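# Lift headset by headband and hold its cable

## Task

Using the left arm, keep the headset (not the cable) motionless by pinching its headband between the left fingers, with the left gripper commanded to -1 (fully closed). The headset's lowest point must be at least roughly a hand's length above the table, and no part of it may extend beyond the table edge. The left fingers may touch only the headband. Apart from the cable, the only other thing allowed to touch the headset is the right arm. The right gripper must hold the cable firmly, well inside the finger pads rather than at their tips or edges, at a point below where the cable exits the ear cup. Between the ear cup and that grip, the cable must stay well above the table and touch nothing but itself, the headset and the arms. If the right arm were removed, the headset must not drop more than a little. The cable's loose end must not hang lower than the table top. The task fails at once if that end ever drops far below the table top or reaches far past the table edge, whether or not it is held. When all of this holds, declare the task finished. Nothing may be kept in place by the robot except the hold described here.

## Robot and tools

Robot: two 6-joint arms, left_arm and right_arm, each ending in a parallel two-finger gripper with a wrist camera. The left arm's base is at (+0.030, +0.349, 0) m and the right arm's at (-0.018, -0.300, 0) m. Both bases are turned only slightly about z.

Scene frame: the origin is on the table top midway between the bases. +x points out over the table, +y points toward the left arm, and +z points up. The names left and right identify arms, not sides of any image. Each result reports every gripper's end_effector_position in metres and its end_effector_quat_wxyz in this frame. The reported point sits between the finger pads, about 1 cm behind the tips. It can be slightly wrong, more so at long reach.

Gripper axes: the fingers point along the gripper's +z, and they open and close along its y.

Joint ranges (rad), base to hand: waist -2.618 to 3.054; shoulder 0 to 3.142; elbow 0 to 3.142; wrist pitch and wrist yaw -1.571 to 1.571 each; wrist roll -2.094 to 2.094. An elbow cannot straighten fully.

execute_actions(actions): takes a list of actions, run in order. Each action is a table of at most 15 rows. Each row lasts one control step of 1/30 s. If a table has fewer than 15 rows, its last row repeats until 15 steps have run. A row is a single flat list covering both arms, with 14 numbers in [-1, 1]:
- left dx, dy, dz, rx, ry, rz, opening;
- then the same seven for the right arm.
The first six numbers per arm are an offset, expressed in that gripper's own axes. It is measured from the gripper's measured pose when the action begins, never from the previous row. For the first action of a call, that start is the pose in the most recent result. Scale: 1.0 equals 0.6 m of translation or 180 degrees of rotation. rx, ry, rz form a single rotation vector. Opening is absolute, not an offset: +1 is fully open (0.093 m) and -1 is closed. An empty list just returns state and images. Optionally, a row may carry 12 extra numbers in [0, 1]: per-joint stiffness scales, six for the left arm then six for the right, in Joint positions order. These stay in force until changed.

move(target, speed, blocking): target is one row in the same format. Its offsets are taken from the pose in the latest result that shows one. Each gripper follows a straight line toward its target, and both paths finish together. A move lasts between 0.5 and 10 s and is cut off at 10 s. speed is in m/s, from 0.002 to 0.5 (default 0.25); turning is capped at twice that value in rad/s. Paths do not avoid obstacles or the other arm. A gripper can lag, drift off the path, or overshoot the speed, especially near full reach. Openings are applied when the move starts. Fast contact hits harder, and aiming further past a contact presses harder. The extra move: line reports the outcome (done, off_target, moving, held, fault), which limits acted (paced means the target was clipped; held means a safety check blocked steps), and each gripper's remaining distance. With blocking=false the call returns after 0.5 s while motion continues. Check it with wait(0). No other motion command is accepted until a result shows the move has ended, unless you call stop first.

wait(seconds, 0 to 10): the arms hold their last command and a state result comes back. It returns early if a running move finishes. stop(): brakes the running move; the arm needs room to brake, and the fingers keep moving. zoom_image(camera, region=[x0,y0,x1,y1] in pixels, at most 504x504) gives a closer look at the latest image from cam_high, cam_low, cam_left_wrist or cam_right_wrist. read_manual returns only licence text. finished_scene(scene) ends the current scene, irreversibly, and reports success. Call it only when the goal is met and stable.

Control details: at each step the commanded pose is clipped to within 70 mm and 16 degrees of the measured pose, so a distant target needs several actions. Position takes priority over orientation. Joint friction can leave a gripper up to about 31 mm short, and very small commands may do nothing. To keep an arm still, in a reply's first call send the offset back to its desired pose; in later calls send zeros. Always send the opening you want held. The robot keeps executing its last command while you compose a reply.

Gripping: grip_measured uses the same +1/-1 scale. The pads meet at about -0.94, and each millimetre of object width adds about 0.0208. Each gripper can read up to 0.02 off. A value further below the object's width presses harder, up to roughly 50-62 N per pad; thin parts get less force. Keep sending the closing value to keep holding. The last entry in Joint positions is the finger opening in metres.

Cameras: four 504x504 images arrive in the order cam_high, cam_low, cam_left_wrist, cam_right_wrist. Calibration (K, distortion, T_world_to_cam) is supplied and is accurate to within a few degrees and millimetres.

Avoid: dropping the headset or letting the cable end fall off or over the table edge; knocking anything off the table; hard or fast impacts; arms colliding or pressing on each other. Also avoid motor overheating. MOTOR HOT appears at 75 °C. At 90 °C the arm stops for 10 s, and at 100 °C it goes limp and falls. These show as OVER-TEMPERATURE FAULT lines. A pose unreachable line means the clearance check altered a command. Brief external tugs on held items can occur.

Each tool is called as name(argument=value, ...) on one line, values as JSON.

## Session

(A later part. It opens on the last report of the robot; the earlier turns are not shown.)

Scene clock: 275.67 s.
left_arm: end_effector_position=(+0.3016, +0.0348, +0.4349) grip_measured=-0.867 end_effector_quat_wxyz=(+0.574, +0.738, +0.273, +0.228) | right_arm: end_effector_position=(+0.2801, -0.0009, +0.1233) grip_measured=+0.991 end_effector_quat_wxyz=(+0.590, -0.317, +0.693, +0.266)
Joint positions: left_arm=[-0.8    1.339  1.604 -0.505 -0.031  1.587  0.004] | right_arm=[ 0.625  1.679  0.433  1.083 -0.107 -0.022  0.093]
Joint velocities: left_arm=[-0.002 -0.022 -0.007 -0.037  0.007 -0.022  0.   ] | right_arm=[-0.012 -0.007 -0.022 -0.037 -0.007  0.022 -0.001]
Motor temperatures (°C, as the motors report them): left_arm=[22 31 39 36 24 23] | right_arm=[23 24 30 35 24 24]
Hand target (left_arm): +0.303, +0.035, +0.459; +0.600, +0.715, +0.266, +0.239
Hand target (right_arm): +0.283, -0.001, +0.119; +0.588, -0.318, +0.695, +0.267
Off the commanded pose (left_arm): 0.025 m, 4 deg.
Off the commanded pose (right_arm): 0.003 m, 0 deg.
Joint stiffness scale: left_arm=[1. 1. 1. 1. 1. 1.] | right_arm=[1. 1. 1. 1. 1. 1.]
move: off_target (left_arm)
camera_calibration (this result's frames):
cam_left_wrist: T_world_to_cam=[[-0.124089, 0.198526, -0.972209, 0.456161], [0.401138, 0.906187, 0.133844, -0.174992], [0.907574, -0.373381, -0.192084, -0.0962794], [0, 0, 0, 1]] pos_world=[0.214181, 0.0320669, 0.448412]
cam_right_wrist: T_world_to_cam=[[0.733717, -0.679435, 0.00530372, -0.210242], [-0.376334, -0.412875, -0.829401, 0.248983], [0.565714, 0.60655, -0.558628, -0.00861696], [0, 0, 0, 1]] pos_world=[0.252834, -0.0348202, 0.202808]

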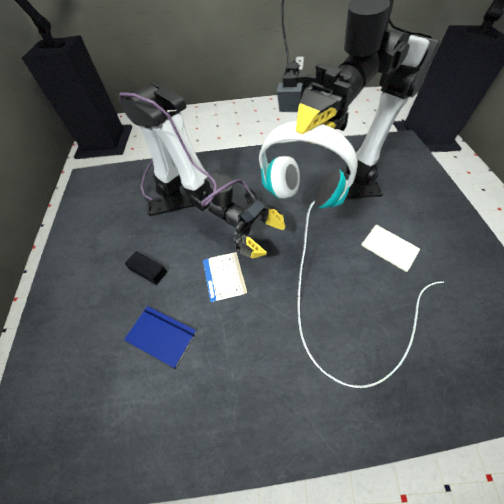

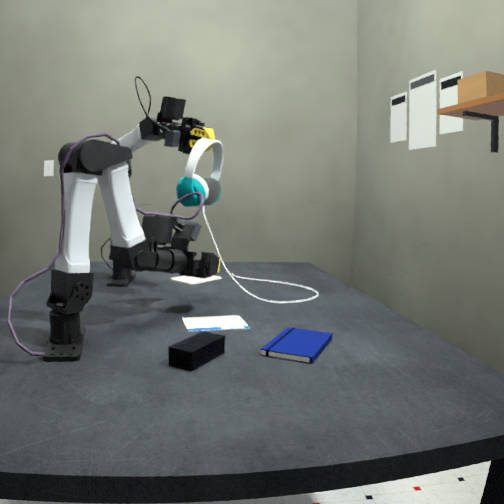

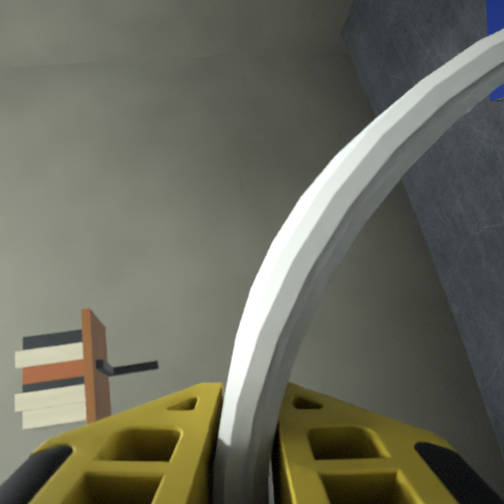

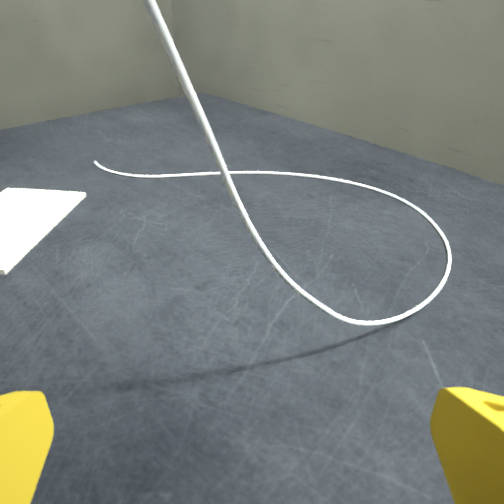

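move(target=[0,0,0,0,0,0,-1,0,-0.01,0.135,0,0,0,1], speed=0.08)

zoom_image(camera="cam_low", region=[130, 130, 330, 330])

zoom_image(camera="cam_high", region=[190, 120, 390, 320])

Scene clock: 299.63 s.
left_arm: end_effector_position=(+0.2998, +0.0370, +0.4243) grip_measured=-0.867 end_effector_quat_wxyz=(+0.557, +0.751, +0.278, +0.222) | right_arm: end_effector_position=(+0.3352, +0.0499, +0.1198) grip_measured=+0.991 end_effector_quat_wxyz=(+0.601, -0.314, +0.684, +0.270)
Joint positions: left_arm=[-0.8    1.339  1.604 -0.55  -0.031  1.587  0.004] | right_arm=[ 0.625  1.938  0.728  1.077 -0.107 -0.022  0.093]
Joint velocities: left_arm=[ 0.002 -0.002  0.007  0.022 -0.022  0.007  0.002] | right_arm=[ 0.007  0.017 -0.007  0.051 -0.007  0.007 -0.001]
Motor temperatures (°C, as the motors report them): left_arm=[22 30 40 38 24 23] | right_arm=[23 26 31 37 24 24]
Hand target (left_arm): +0.301, +0.035, +0.435; +0.573, +0.738, +0.273, +0.228
Hand target (right_arm): +0.338, +0.054, +0.110; +0.590, -0.317, +0.693, +0.266
Off the commanded pose (left_arm): 0.011 m, 3 deg.
Off the commanded pose (right_arm): 0.011 m, 2 deg.
Joint stiffness scale: left_arm=[1. 1. 1. 1. 1. 1.] | right_arm=[1. 1. 1. 1. 1. 1.]
move: off_target (left_arm, right_arm)
camera_calibration (this result's frames):
cam_left_wrist: T_world_to_cam=[[-0.152156, 0.231777, -0.960795, 0.447606], [0.405306, 0.901248, 0.153226, -0.184102], [0.90143, -0.366102, -0.231071, -0.0777203], [0, 0, 0, 1]] pos_world=[0.212783, 0.0337233, 0.440308]
cam_right_wrist: T_world_to_cam=[[0.733569, -0.679571, 0.00775658, -0.21642], [-0.35729, -0.395338, -0.846199, 0.282561], [0.578119, 0.617973, -0.532811, -0.0804019], [0, 0, 0, 1]] pos_world=[0.306197, 0.0143205, 0.197942]

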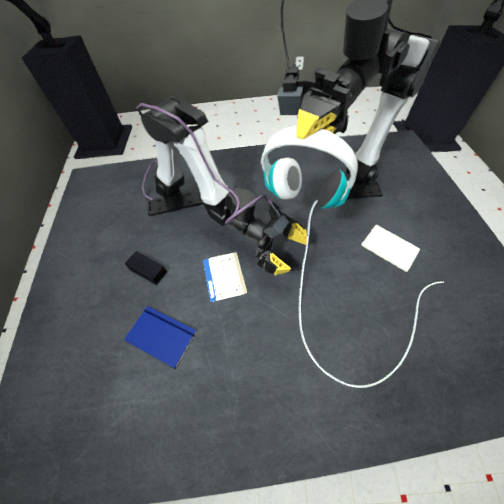

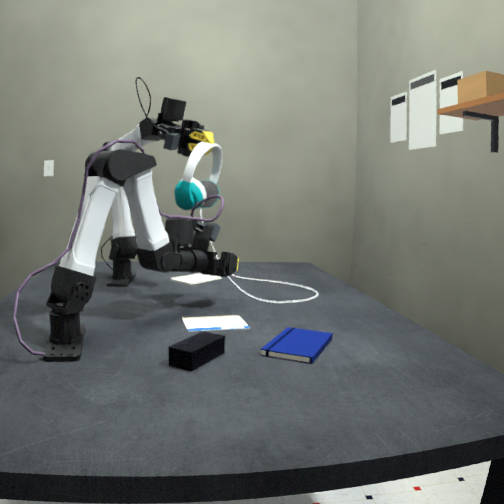

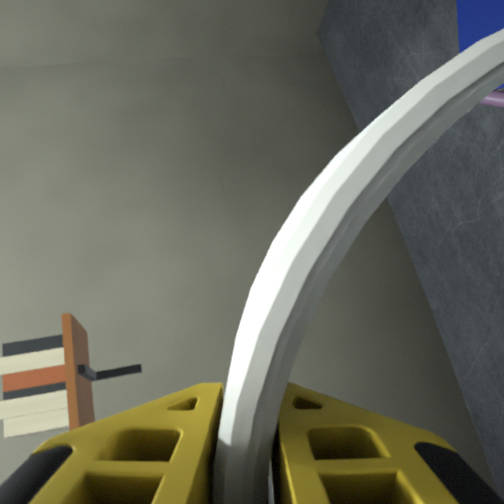

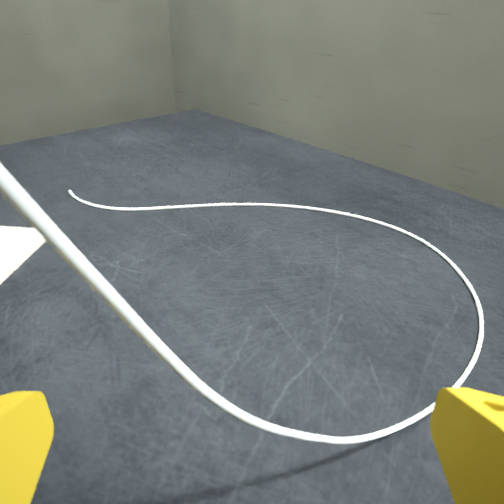

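Region (130, 130, 330, 330) of cam_low's 504x504 image, scaled by 2.520, with more detail than that image has.

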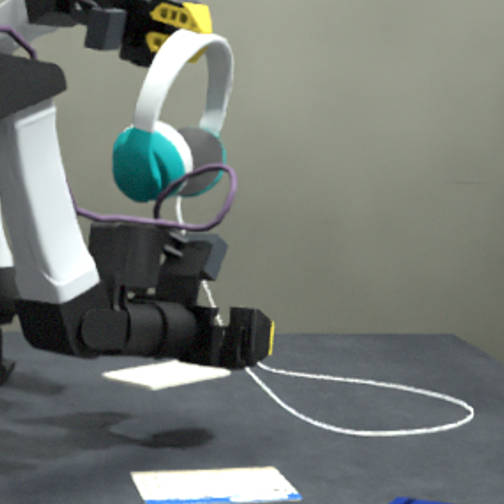

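Region (190, 120, 390, 320) of cam_high's 504x504 image, scaled by 2.520, with more detail than that image has.

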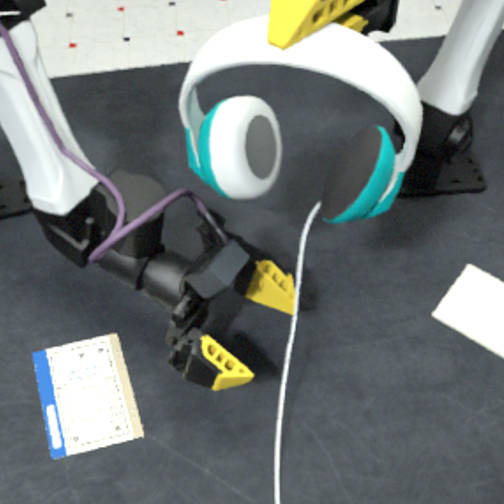

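move(target=[0.002,0.056,-0.012,-0.035,0,0,-1,0,0.055,0.06,0,0,0,1], speed=0.05)

zoom_image(camera="cam_high", region=[190, 120, 390, 320])

Scene clock: 332.53 s.
left_arm: end_effector_position=(+0.3001, +0.0366, +0.4262) grip_measured=-0.867 end_effector_quat_wxyz=(+0.560, +0.748, +0.277, +0.223) | right_arm: end_effector_position=(+0.3322, +0.0935, +0.1254) grip_measured=+0.991 end_effector_quat_wxyz=(+0.612, -0.314, +0.672, +0.274)
Joint positions: left_arm=[-0.8    1.339  1.604 -0.542 -0.031  1.587  0.004] | right_arm=[ 0.717  2.018  0.85   1.068 -0.022 -0.019  0.093]
Joint velocities: left_arm=[-0.007 -0.002 -0.017  0.007 -0.007  0.007 -0.   ] | right_arm=[-0.012  0.007 -0.002 -0.037  0.007 -0.037 -0.   ]
Motor temperatures (°C, as the motors report them): left_arm=[22 30 38 41 24 23] | right_arm=[23 30 32 37 24 24]
Hand target (left_arm): +0.300, +0.038, +0.458; +0.597, +0.719, +0.266, +0.238
Hand target (right_arm): +0.334, +0.098, +0.115; +0.601, -0.314, +0.683, +0.270
Off the commanded pose (left_arm): 0.032 m, 6 deg.
Off the commanded pose (right_arm): 0.012 m, 2 deg.
Joint stiffness scale: left_arm=[1. 1. 1. 1. 1. 1.] | right_arm=[1. 1. 1. 1. 1. 1.]
move: off_target (left_arm, right_arm)
camera_calibration (this result's frames):
cam_left_wrist: T_world_to_cam=[[-0.147186, 0.225889, -0.96297, 0.449196], [0.404523, 0.902176, 0.149798, -0.182496], [0.902606, -0.367496, -0.224165, -0.0809988], [0, 0, 0, 1]] pos_world=[0.213049, 0.0334082, 0.441743]
cam_right_wrist: T_world_to_cam=[[0.737774, -0.67486, 0.0159169, -0.187494], [-0.330632, -0.381812, -0.863077, 0.295422], [0.588533, 0.631493, -0.504822, -0.110868], [0, 0, 0, 1]] pos_world=[0.301253, 0.0562762, 0.201987]

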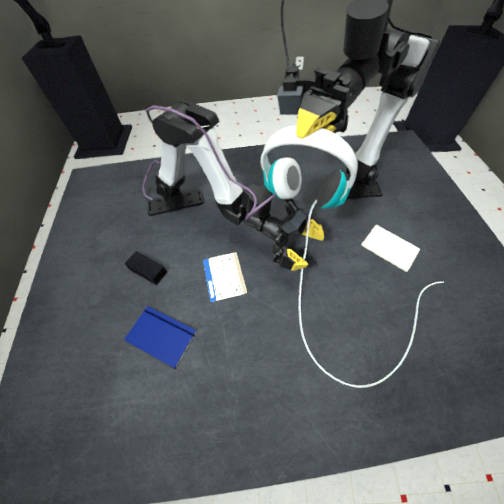

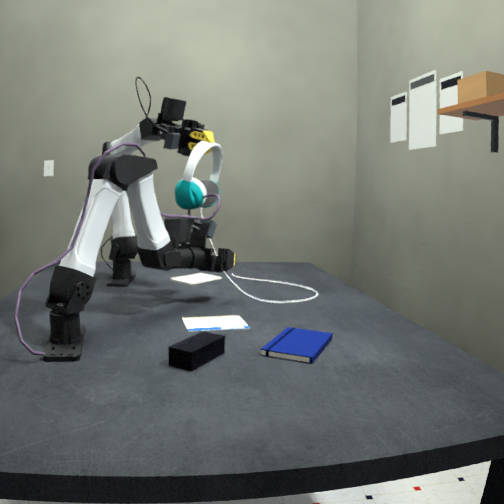

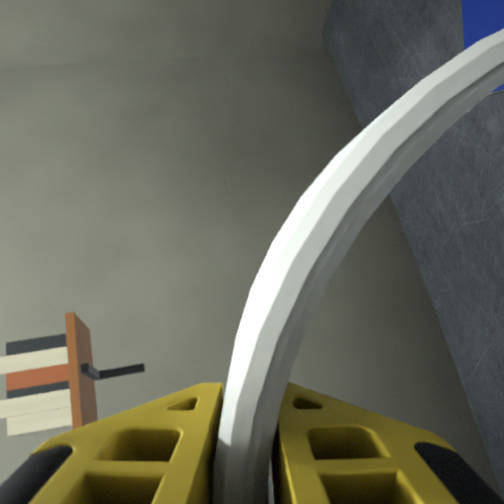

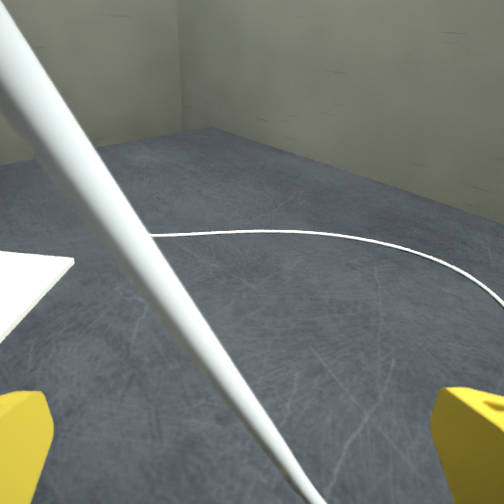

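Region (190, 120, 390, 320) of cam_high's 504x504 image, scaled by 2.520, with more detail than that image has.

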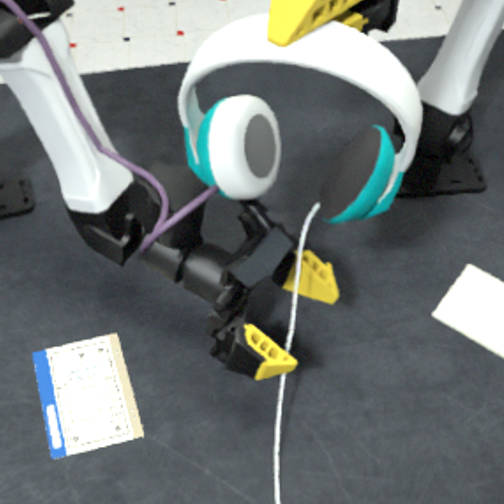

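execute_actions(actions=[[[0.002,0.052,-0.012,-0.035,0,0,-1,0,0,0,0,0,0,0.6],[0.002,0.052,-0.012,-0.035,0,0,-1,0,0,0,0,0,0,0.4],[0.002,0.052,-0.012,-0.035,0,0,-1,0,0,0,0,0,0,0.2],[0.002,0.052,-0.012,-0.035,0,0,-1,0,0,0,0,0,0,0.0],[0.002,0.052,-0.012,-0.035,0,0,-1,0,0,0,0,0,0,-0.2],[0.002,0.052,-0.012,-0.035,0,0,-1,0,0,0,0,0,0,-0.4],[0.002,0.052,-0.012,-0.035,0,0,-1,0,0,0,0,0,0,-0.6],[0.002,0.052,-0.012,-0.035,0,0,-1,0,0,0,0,0,0,-0.72]],[[0.002,0.052,-0.012,-0.035,0,0,-1,0,0,0,0,0,0,-0.72]]])

zoom_image(camera="cam_high", region=[250, 190, 350, 290])

zoom_image(camera="cam_low", region=[150, 170, 290, 310])

Scene clock: 346.97 s.
left_arm: end_effector_position=(+0.3014, +0.0351, +0.4335) grip_measured=-0.867 end_effector_quat_wxyz=(+0.572, +0.739, +0.274, +0.227) | right_arm: end_effector_position=(+0.3326, +0.0931, +0.1251) grip_measured=-0.719 end_effector_quat_wxyz=(+0.612, -0.313, +0.673, +0.273)
Joint positions: left_arm=[-0.8    1.339  1.604 -0.511 -0.031  1.587  0.004] | right_arm=[ 0.717  2.018  0.85   1.067 -0.019 -0.018  0.011]
Joint velocities: left_arm=[-0.022 -0.007  0.007  0.022  0.022  0.022  0.   ] | right_arm=[ 0.002 -0.022  0.012 -0.066  0.022 -0.051 -0.   ]
Motor temperatures (°C, as the motors report them): left_arm=[22 30 39 42 24 23] | right_arm=[23 32 33 37 24 24]
Hand target (left_arm): +0.301, +0.037, +0.461; +0.605, +0.712, +0.263, +0.241
Hand target (right_arm): +0.333, +0.093, +0.125; +0.612, -0.313, +0.673, +0.273
Off the commanded pose (left_arm): 0.028 m, 5 deg.
Off the commanded pose (right_arm): 0.000 m, 0 deg.
Joint stiffness scale: left_arm=[1. 1. 1. 1. 1. 1.] | right_arm=[1. 1. 1. 1. 1. 1.]
camera_calibration (this result's frames):
cam_left_wrist: T_world_to_cam=[[-0.127675, 0.202774, -0.970867, 0.455125], [0.401637, 0.905596, 0.136324, -0.176161], [0.906856, -0.37253, -0.197063, -0.0939021], [0, 0, 0, 1]] pos_world=[0.214017, 0.032262, 0.447376]
cam_right_wrist: T_world_to_cam=[[0.735945, -0.676866, 0.0154358, -0.187083], [-0.33266, -0.381365, -0.862495, 0.295728], [0.58968, 0.629614, -0.50583, -0.111078], [0, 0, 0, 1]] pos_world=[0.301561, 0.0560864, 0.201765]

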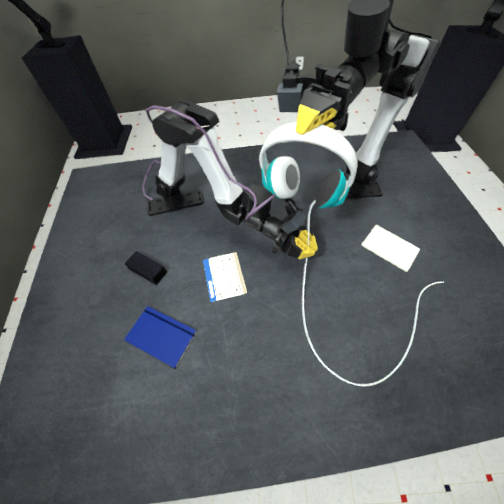

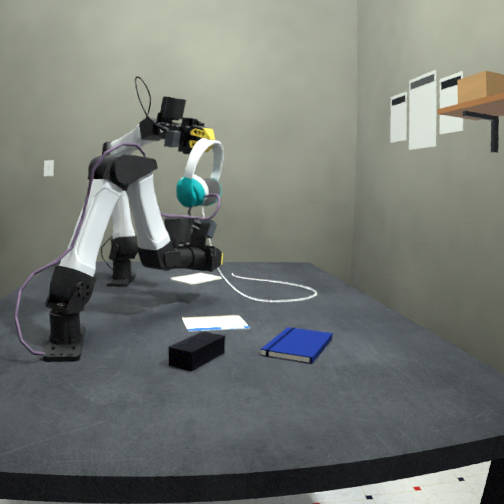

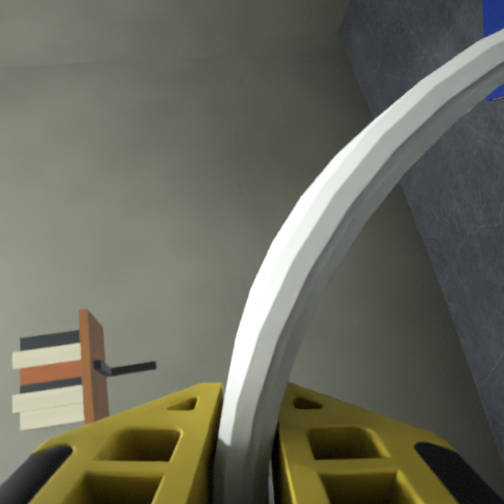

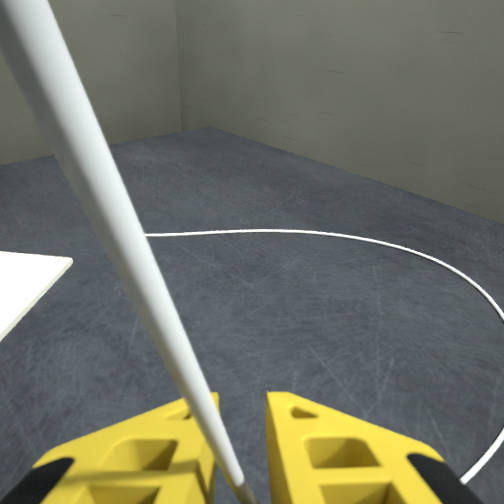

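Region (250, 190, 350, 290) of cam_high's 504x504 image, scaled by 5.040, with more detail than that image has.

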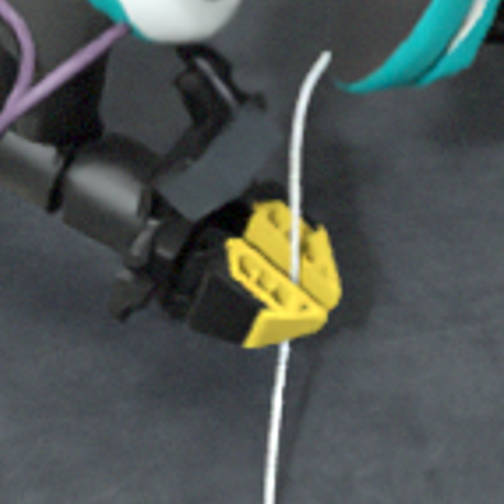

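Region (150, 170, 290, 310) of cam_low's 504x504 image, scaled by 3.600, with more detail than that image has.

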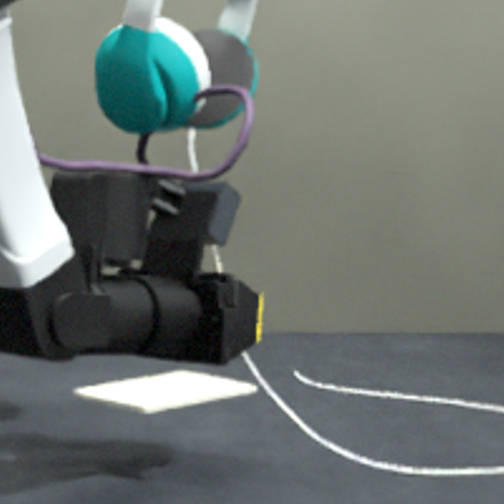

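execute_actions(actions=[[[0.002,0.045,-0.011,-0.03,0,0,-1,0,0,0,0,0,0,-0.8],[0.002,0.045,-0.011,-0.03,0,0,-1,0,0,0,0,0,0,-0.84],[0.002,0.045,-0.011,-0.03,0,0,-1,0,0,0,0,0,0,-0.88],[0.002,0.045,-0.011,-0.03,0,0,-1,0,0,0,0,0,0,-0.92],[0.002,0.045,-0.011,-0.03,0,0,-1,0,0,0,0,0,0,-0.96],[0.002,0.045,-0.011,-0.03,0,0,-1,0,0,0,0,0,0,-1]]])

wait(seconds=1)

zoom_image(camera="cam_high", region=[230, 130, 370, 290])

zoom_image(camera="cam_low", region=[130, 120, 310, 310])

Scene clock: 355.40 s.
left_arm: end_effector_position=(+0.3015, +0.0350, +0.4339) grip_measured=-0.867 end_effector_quat_wxyz=(+0.572, +0.739, +0.274, +0.228) | right_arm: end_effector_position=(+0.3326, +0.0931, +0.1251) grip_measured=-0.997 end_effector_quat_wxyz=(+0.612, -0.313, +0.673, +0.273)
Joint positions: left_arm=[-0.8    1.339  1.604 -0.509 -0.031  1.587  0.004] | right_arm=[ 0.717  2.018  0.85   1.067 -0.019 -0.018  0.   ]
Joint velocities: left_arm=[-0.002 -0.002  0.002 -0.022  0.022 -0.037  0.   ] | right_arm=[-0.007 -0.017 -0.017  0.007 -0.037 -0.022  0.   ]
Motor temperatures (°C, as the motors report them): left_arm=[22 30 39 43 24 23] | right_arm=[23 34 33 38 24 24]
Hand target (left_arm): +0.301, +0.037, +0.461; +0.605, +0.712, +0.263, +0.241
Hand target (right_arm): +0.333, +0.093, +0.125; +0.612, -0.313, +0.673, +0.273
Off the commanded pose (left_arm): 0.027 m, 5 deg.
Off the commanded pose (right_arm): 0.000 m, 0 deg.
Joint stiffness scale: left_arm=[1. 1. 1. 1. 1. 1.] | right_arm=[1. 1. 1. 1. 1. 1.]
camera_calibration (this result's frames):
cam_left_wrist: T_world_to_cam=[[-0.126719, 0.201642, -0.971228, 0.455403], [0.401503, 0.905754, 0.135663, -0.17585], [0.907049, -0.372759, -0.195736, -0.0945356], [0, 0, 0, 1]] pos_world=[0.214061, 0.0322095, 0.447652]
cam_right_wrist: T_world_to_cam=[[0.735945, -0.676866, 0.0154358, -0.187083], [-0.33266, -0.381365, -0.862495, 0.295728], [0.58968, 0.629614, -0.50583, -0.111078], [0, 0, 0, 1]] pos_world=[0.301561, 0.0560864, 0.201765]

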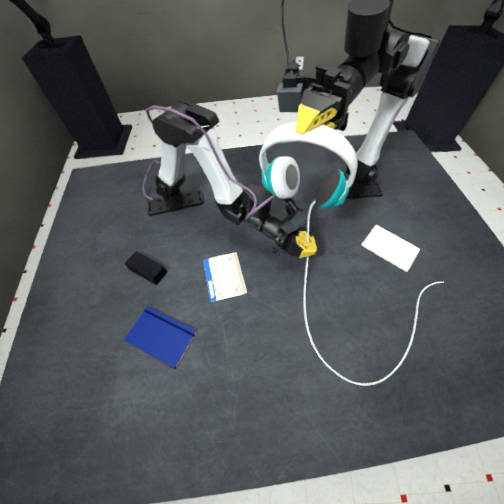

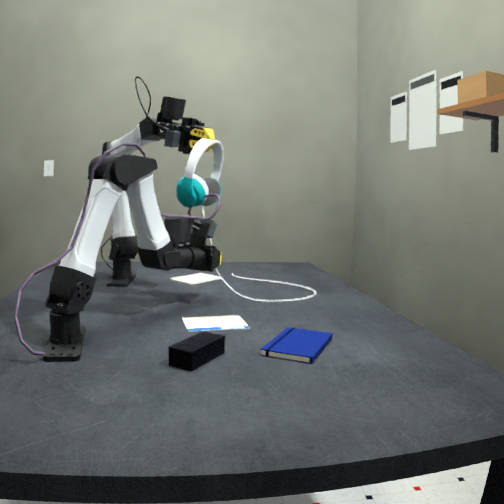

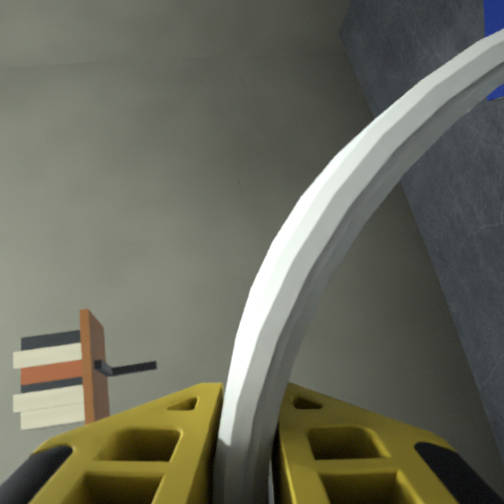

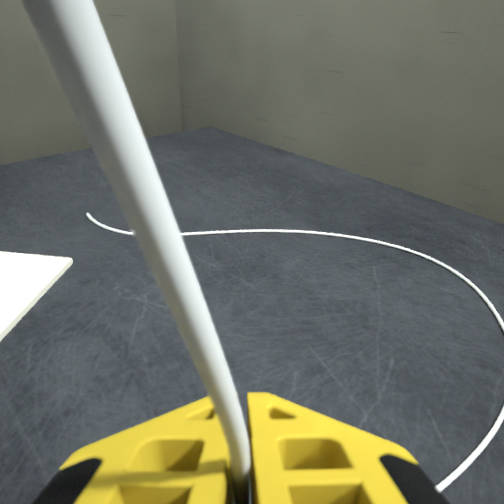

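Scene clock: 356.40 s.
left_arm: end_effector_position=(+0.3015, +0.0350, +0.4339) grip_measured=-0.867 end_effector_quat_wxyz=(+0.572, +0.739, +0.274, +0.228) | right_arm: end_effector_position=(+0.3326, +0.0931, +0.1251) grip_measured=-0.997 end_effector_quat_wxyz=(+0.612, -0.313, +0.673, +0.273)
Joint positions: left_arm=[-0.8    1.339  1.604 -0.509 -0.031  1.587  0.004] | right_arm=[ 0.717  2.018  0.85   1.067 -0.019 -0.018  0.   ]
Joint velocities: left_arm=[-0.002  0.002 -0.022  0.022 -0.007 -0.066  0.001] | right_arm=[-0.007 -0.002  0.002  0.037 -0.007 -0.022  0.   ]
Motor temperatures (°C, as the motors report them): left_arm=[22 30 39 43 24 23] | right_arm=[23 34 32 38 24 24]
Hand target (left_arm): +0.301, +0.037, +0.461; +0.605, +0.712, +0.263, +0.241
Hand target (right_arm): +0.333, +0.093, +0.125; +0.612, -0.313, +0.673, +0.273
Off the commanded pose (left_arm): 0.027 m, 5 deg.
Off the commanded pose (right_arm): 0.000 m, 0 deg.
Joint stiffness scale: left_arm=[1. 1. 1. 1. 1. 1.] | right_arm=[1. 1. 1. 1. 1. 1.]
wait: 1.00 s; at rest by 0.17 s
camera_calibration (this result's frames):
cam_left_wrist: T_world_to_cam=[[-0.126719, 0.201642, -0.971228, 0.455403], [0.401503, 0.905754, 0.135663, -0.17585], [0.907049, -0.372759, -0.195736, -0.0945356], [0, 0, 0, 1]] pos_world=[0.214061, 0.0322095, 0.447652]
cam_right_wrist: T_world_to_cam=[[0.735945, -0.676866, 0.0154358, -0.187083], [-0.33266, -0.381365, -0.862495, 0.295728], [0.58968, 0.629614, -0.50583, -0.111078], [0, 0, 0, 1]] pos_world=[0.301561, 0.0560864, 0.201765]

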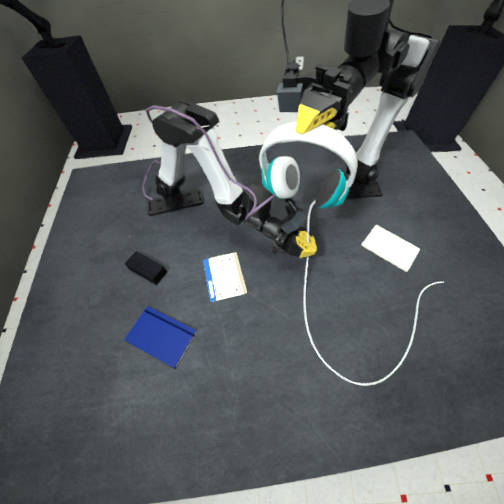

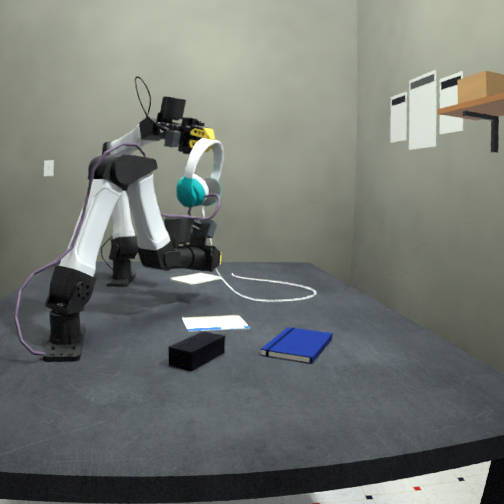

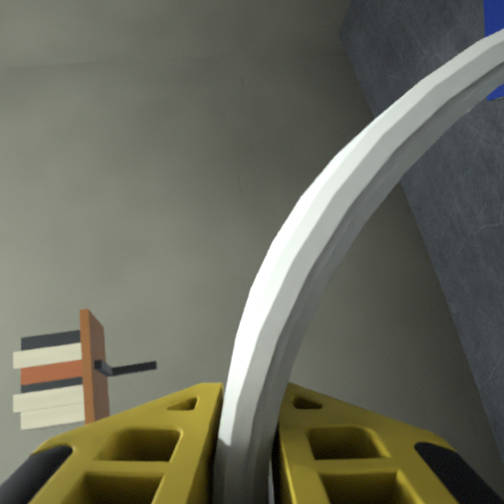

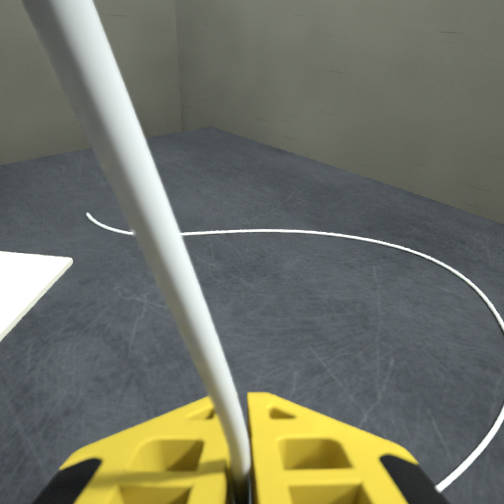

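Region (230, 130, 370, 290) of cam_high's 504x504 image, scaled by 3.150, with more detail than that image has; it fills the left 441 columns of this view, and the rest is white.

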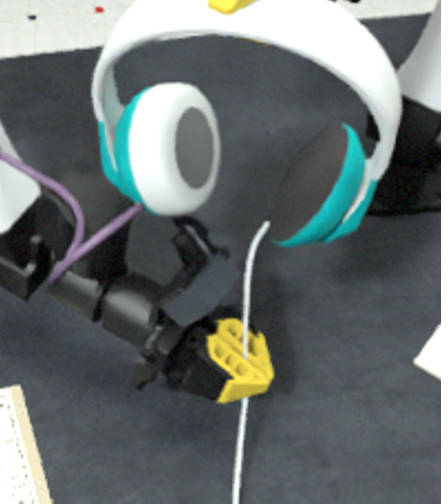

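Region (130, 120, 310, 310) of cam_low's 504x504 image, scaled by 2.653, with more detail than that image has; it fills the left 477 columns of this view, and the rest is white.

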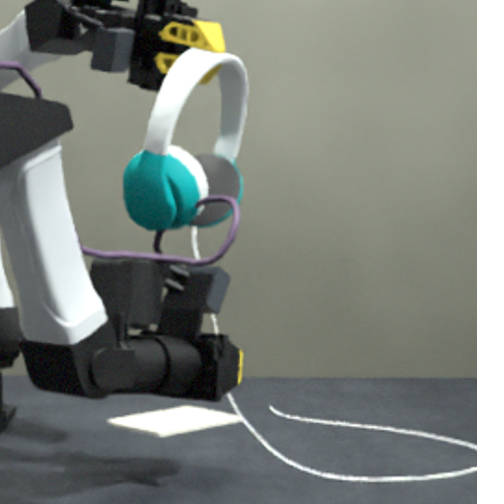

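finished_scene(scene=1)

The scene is finished: the task was done.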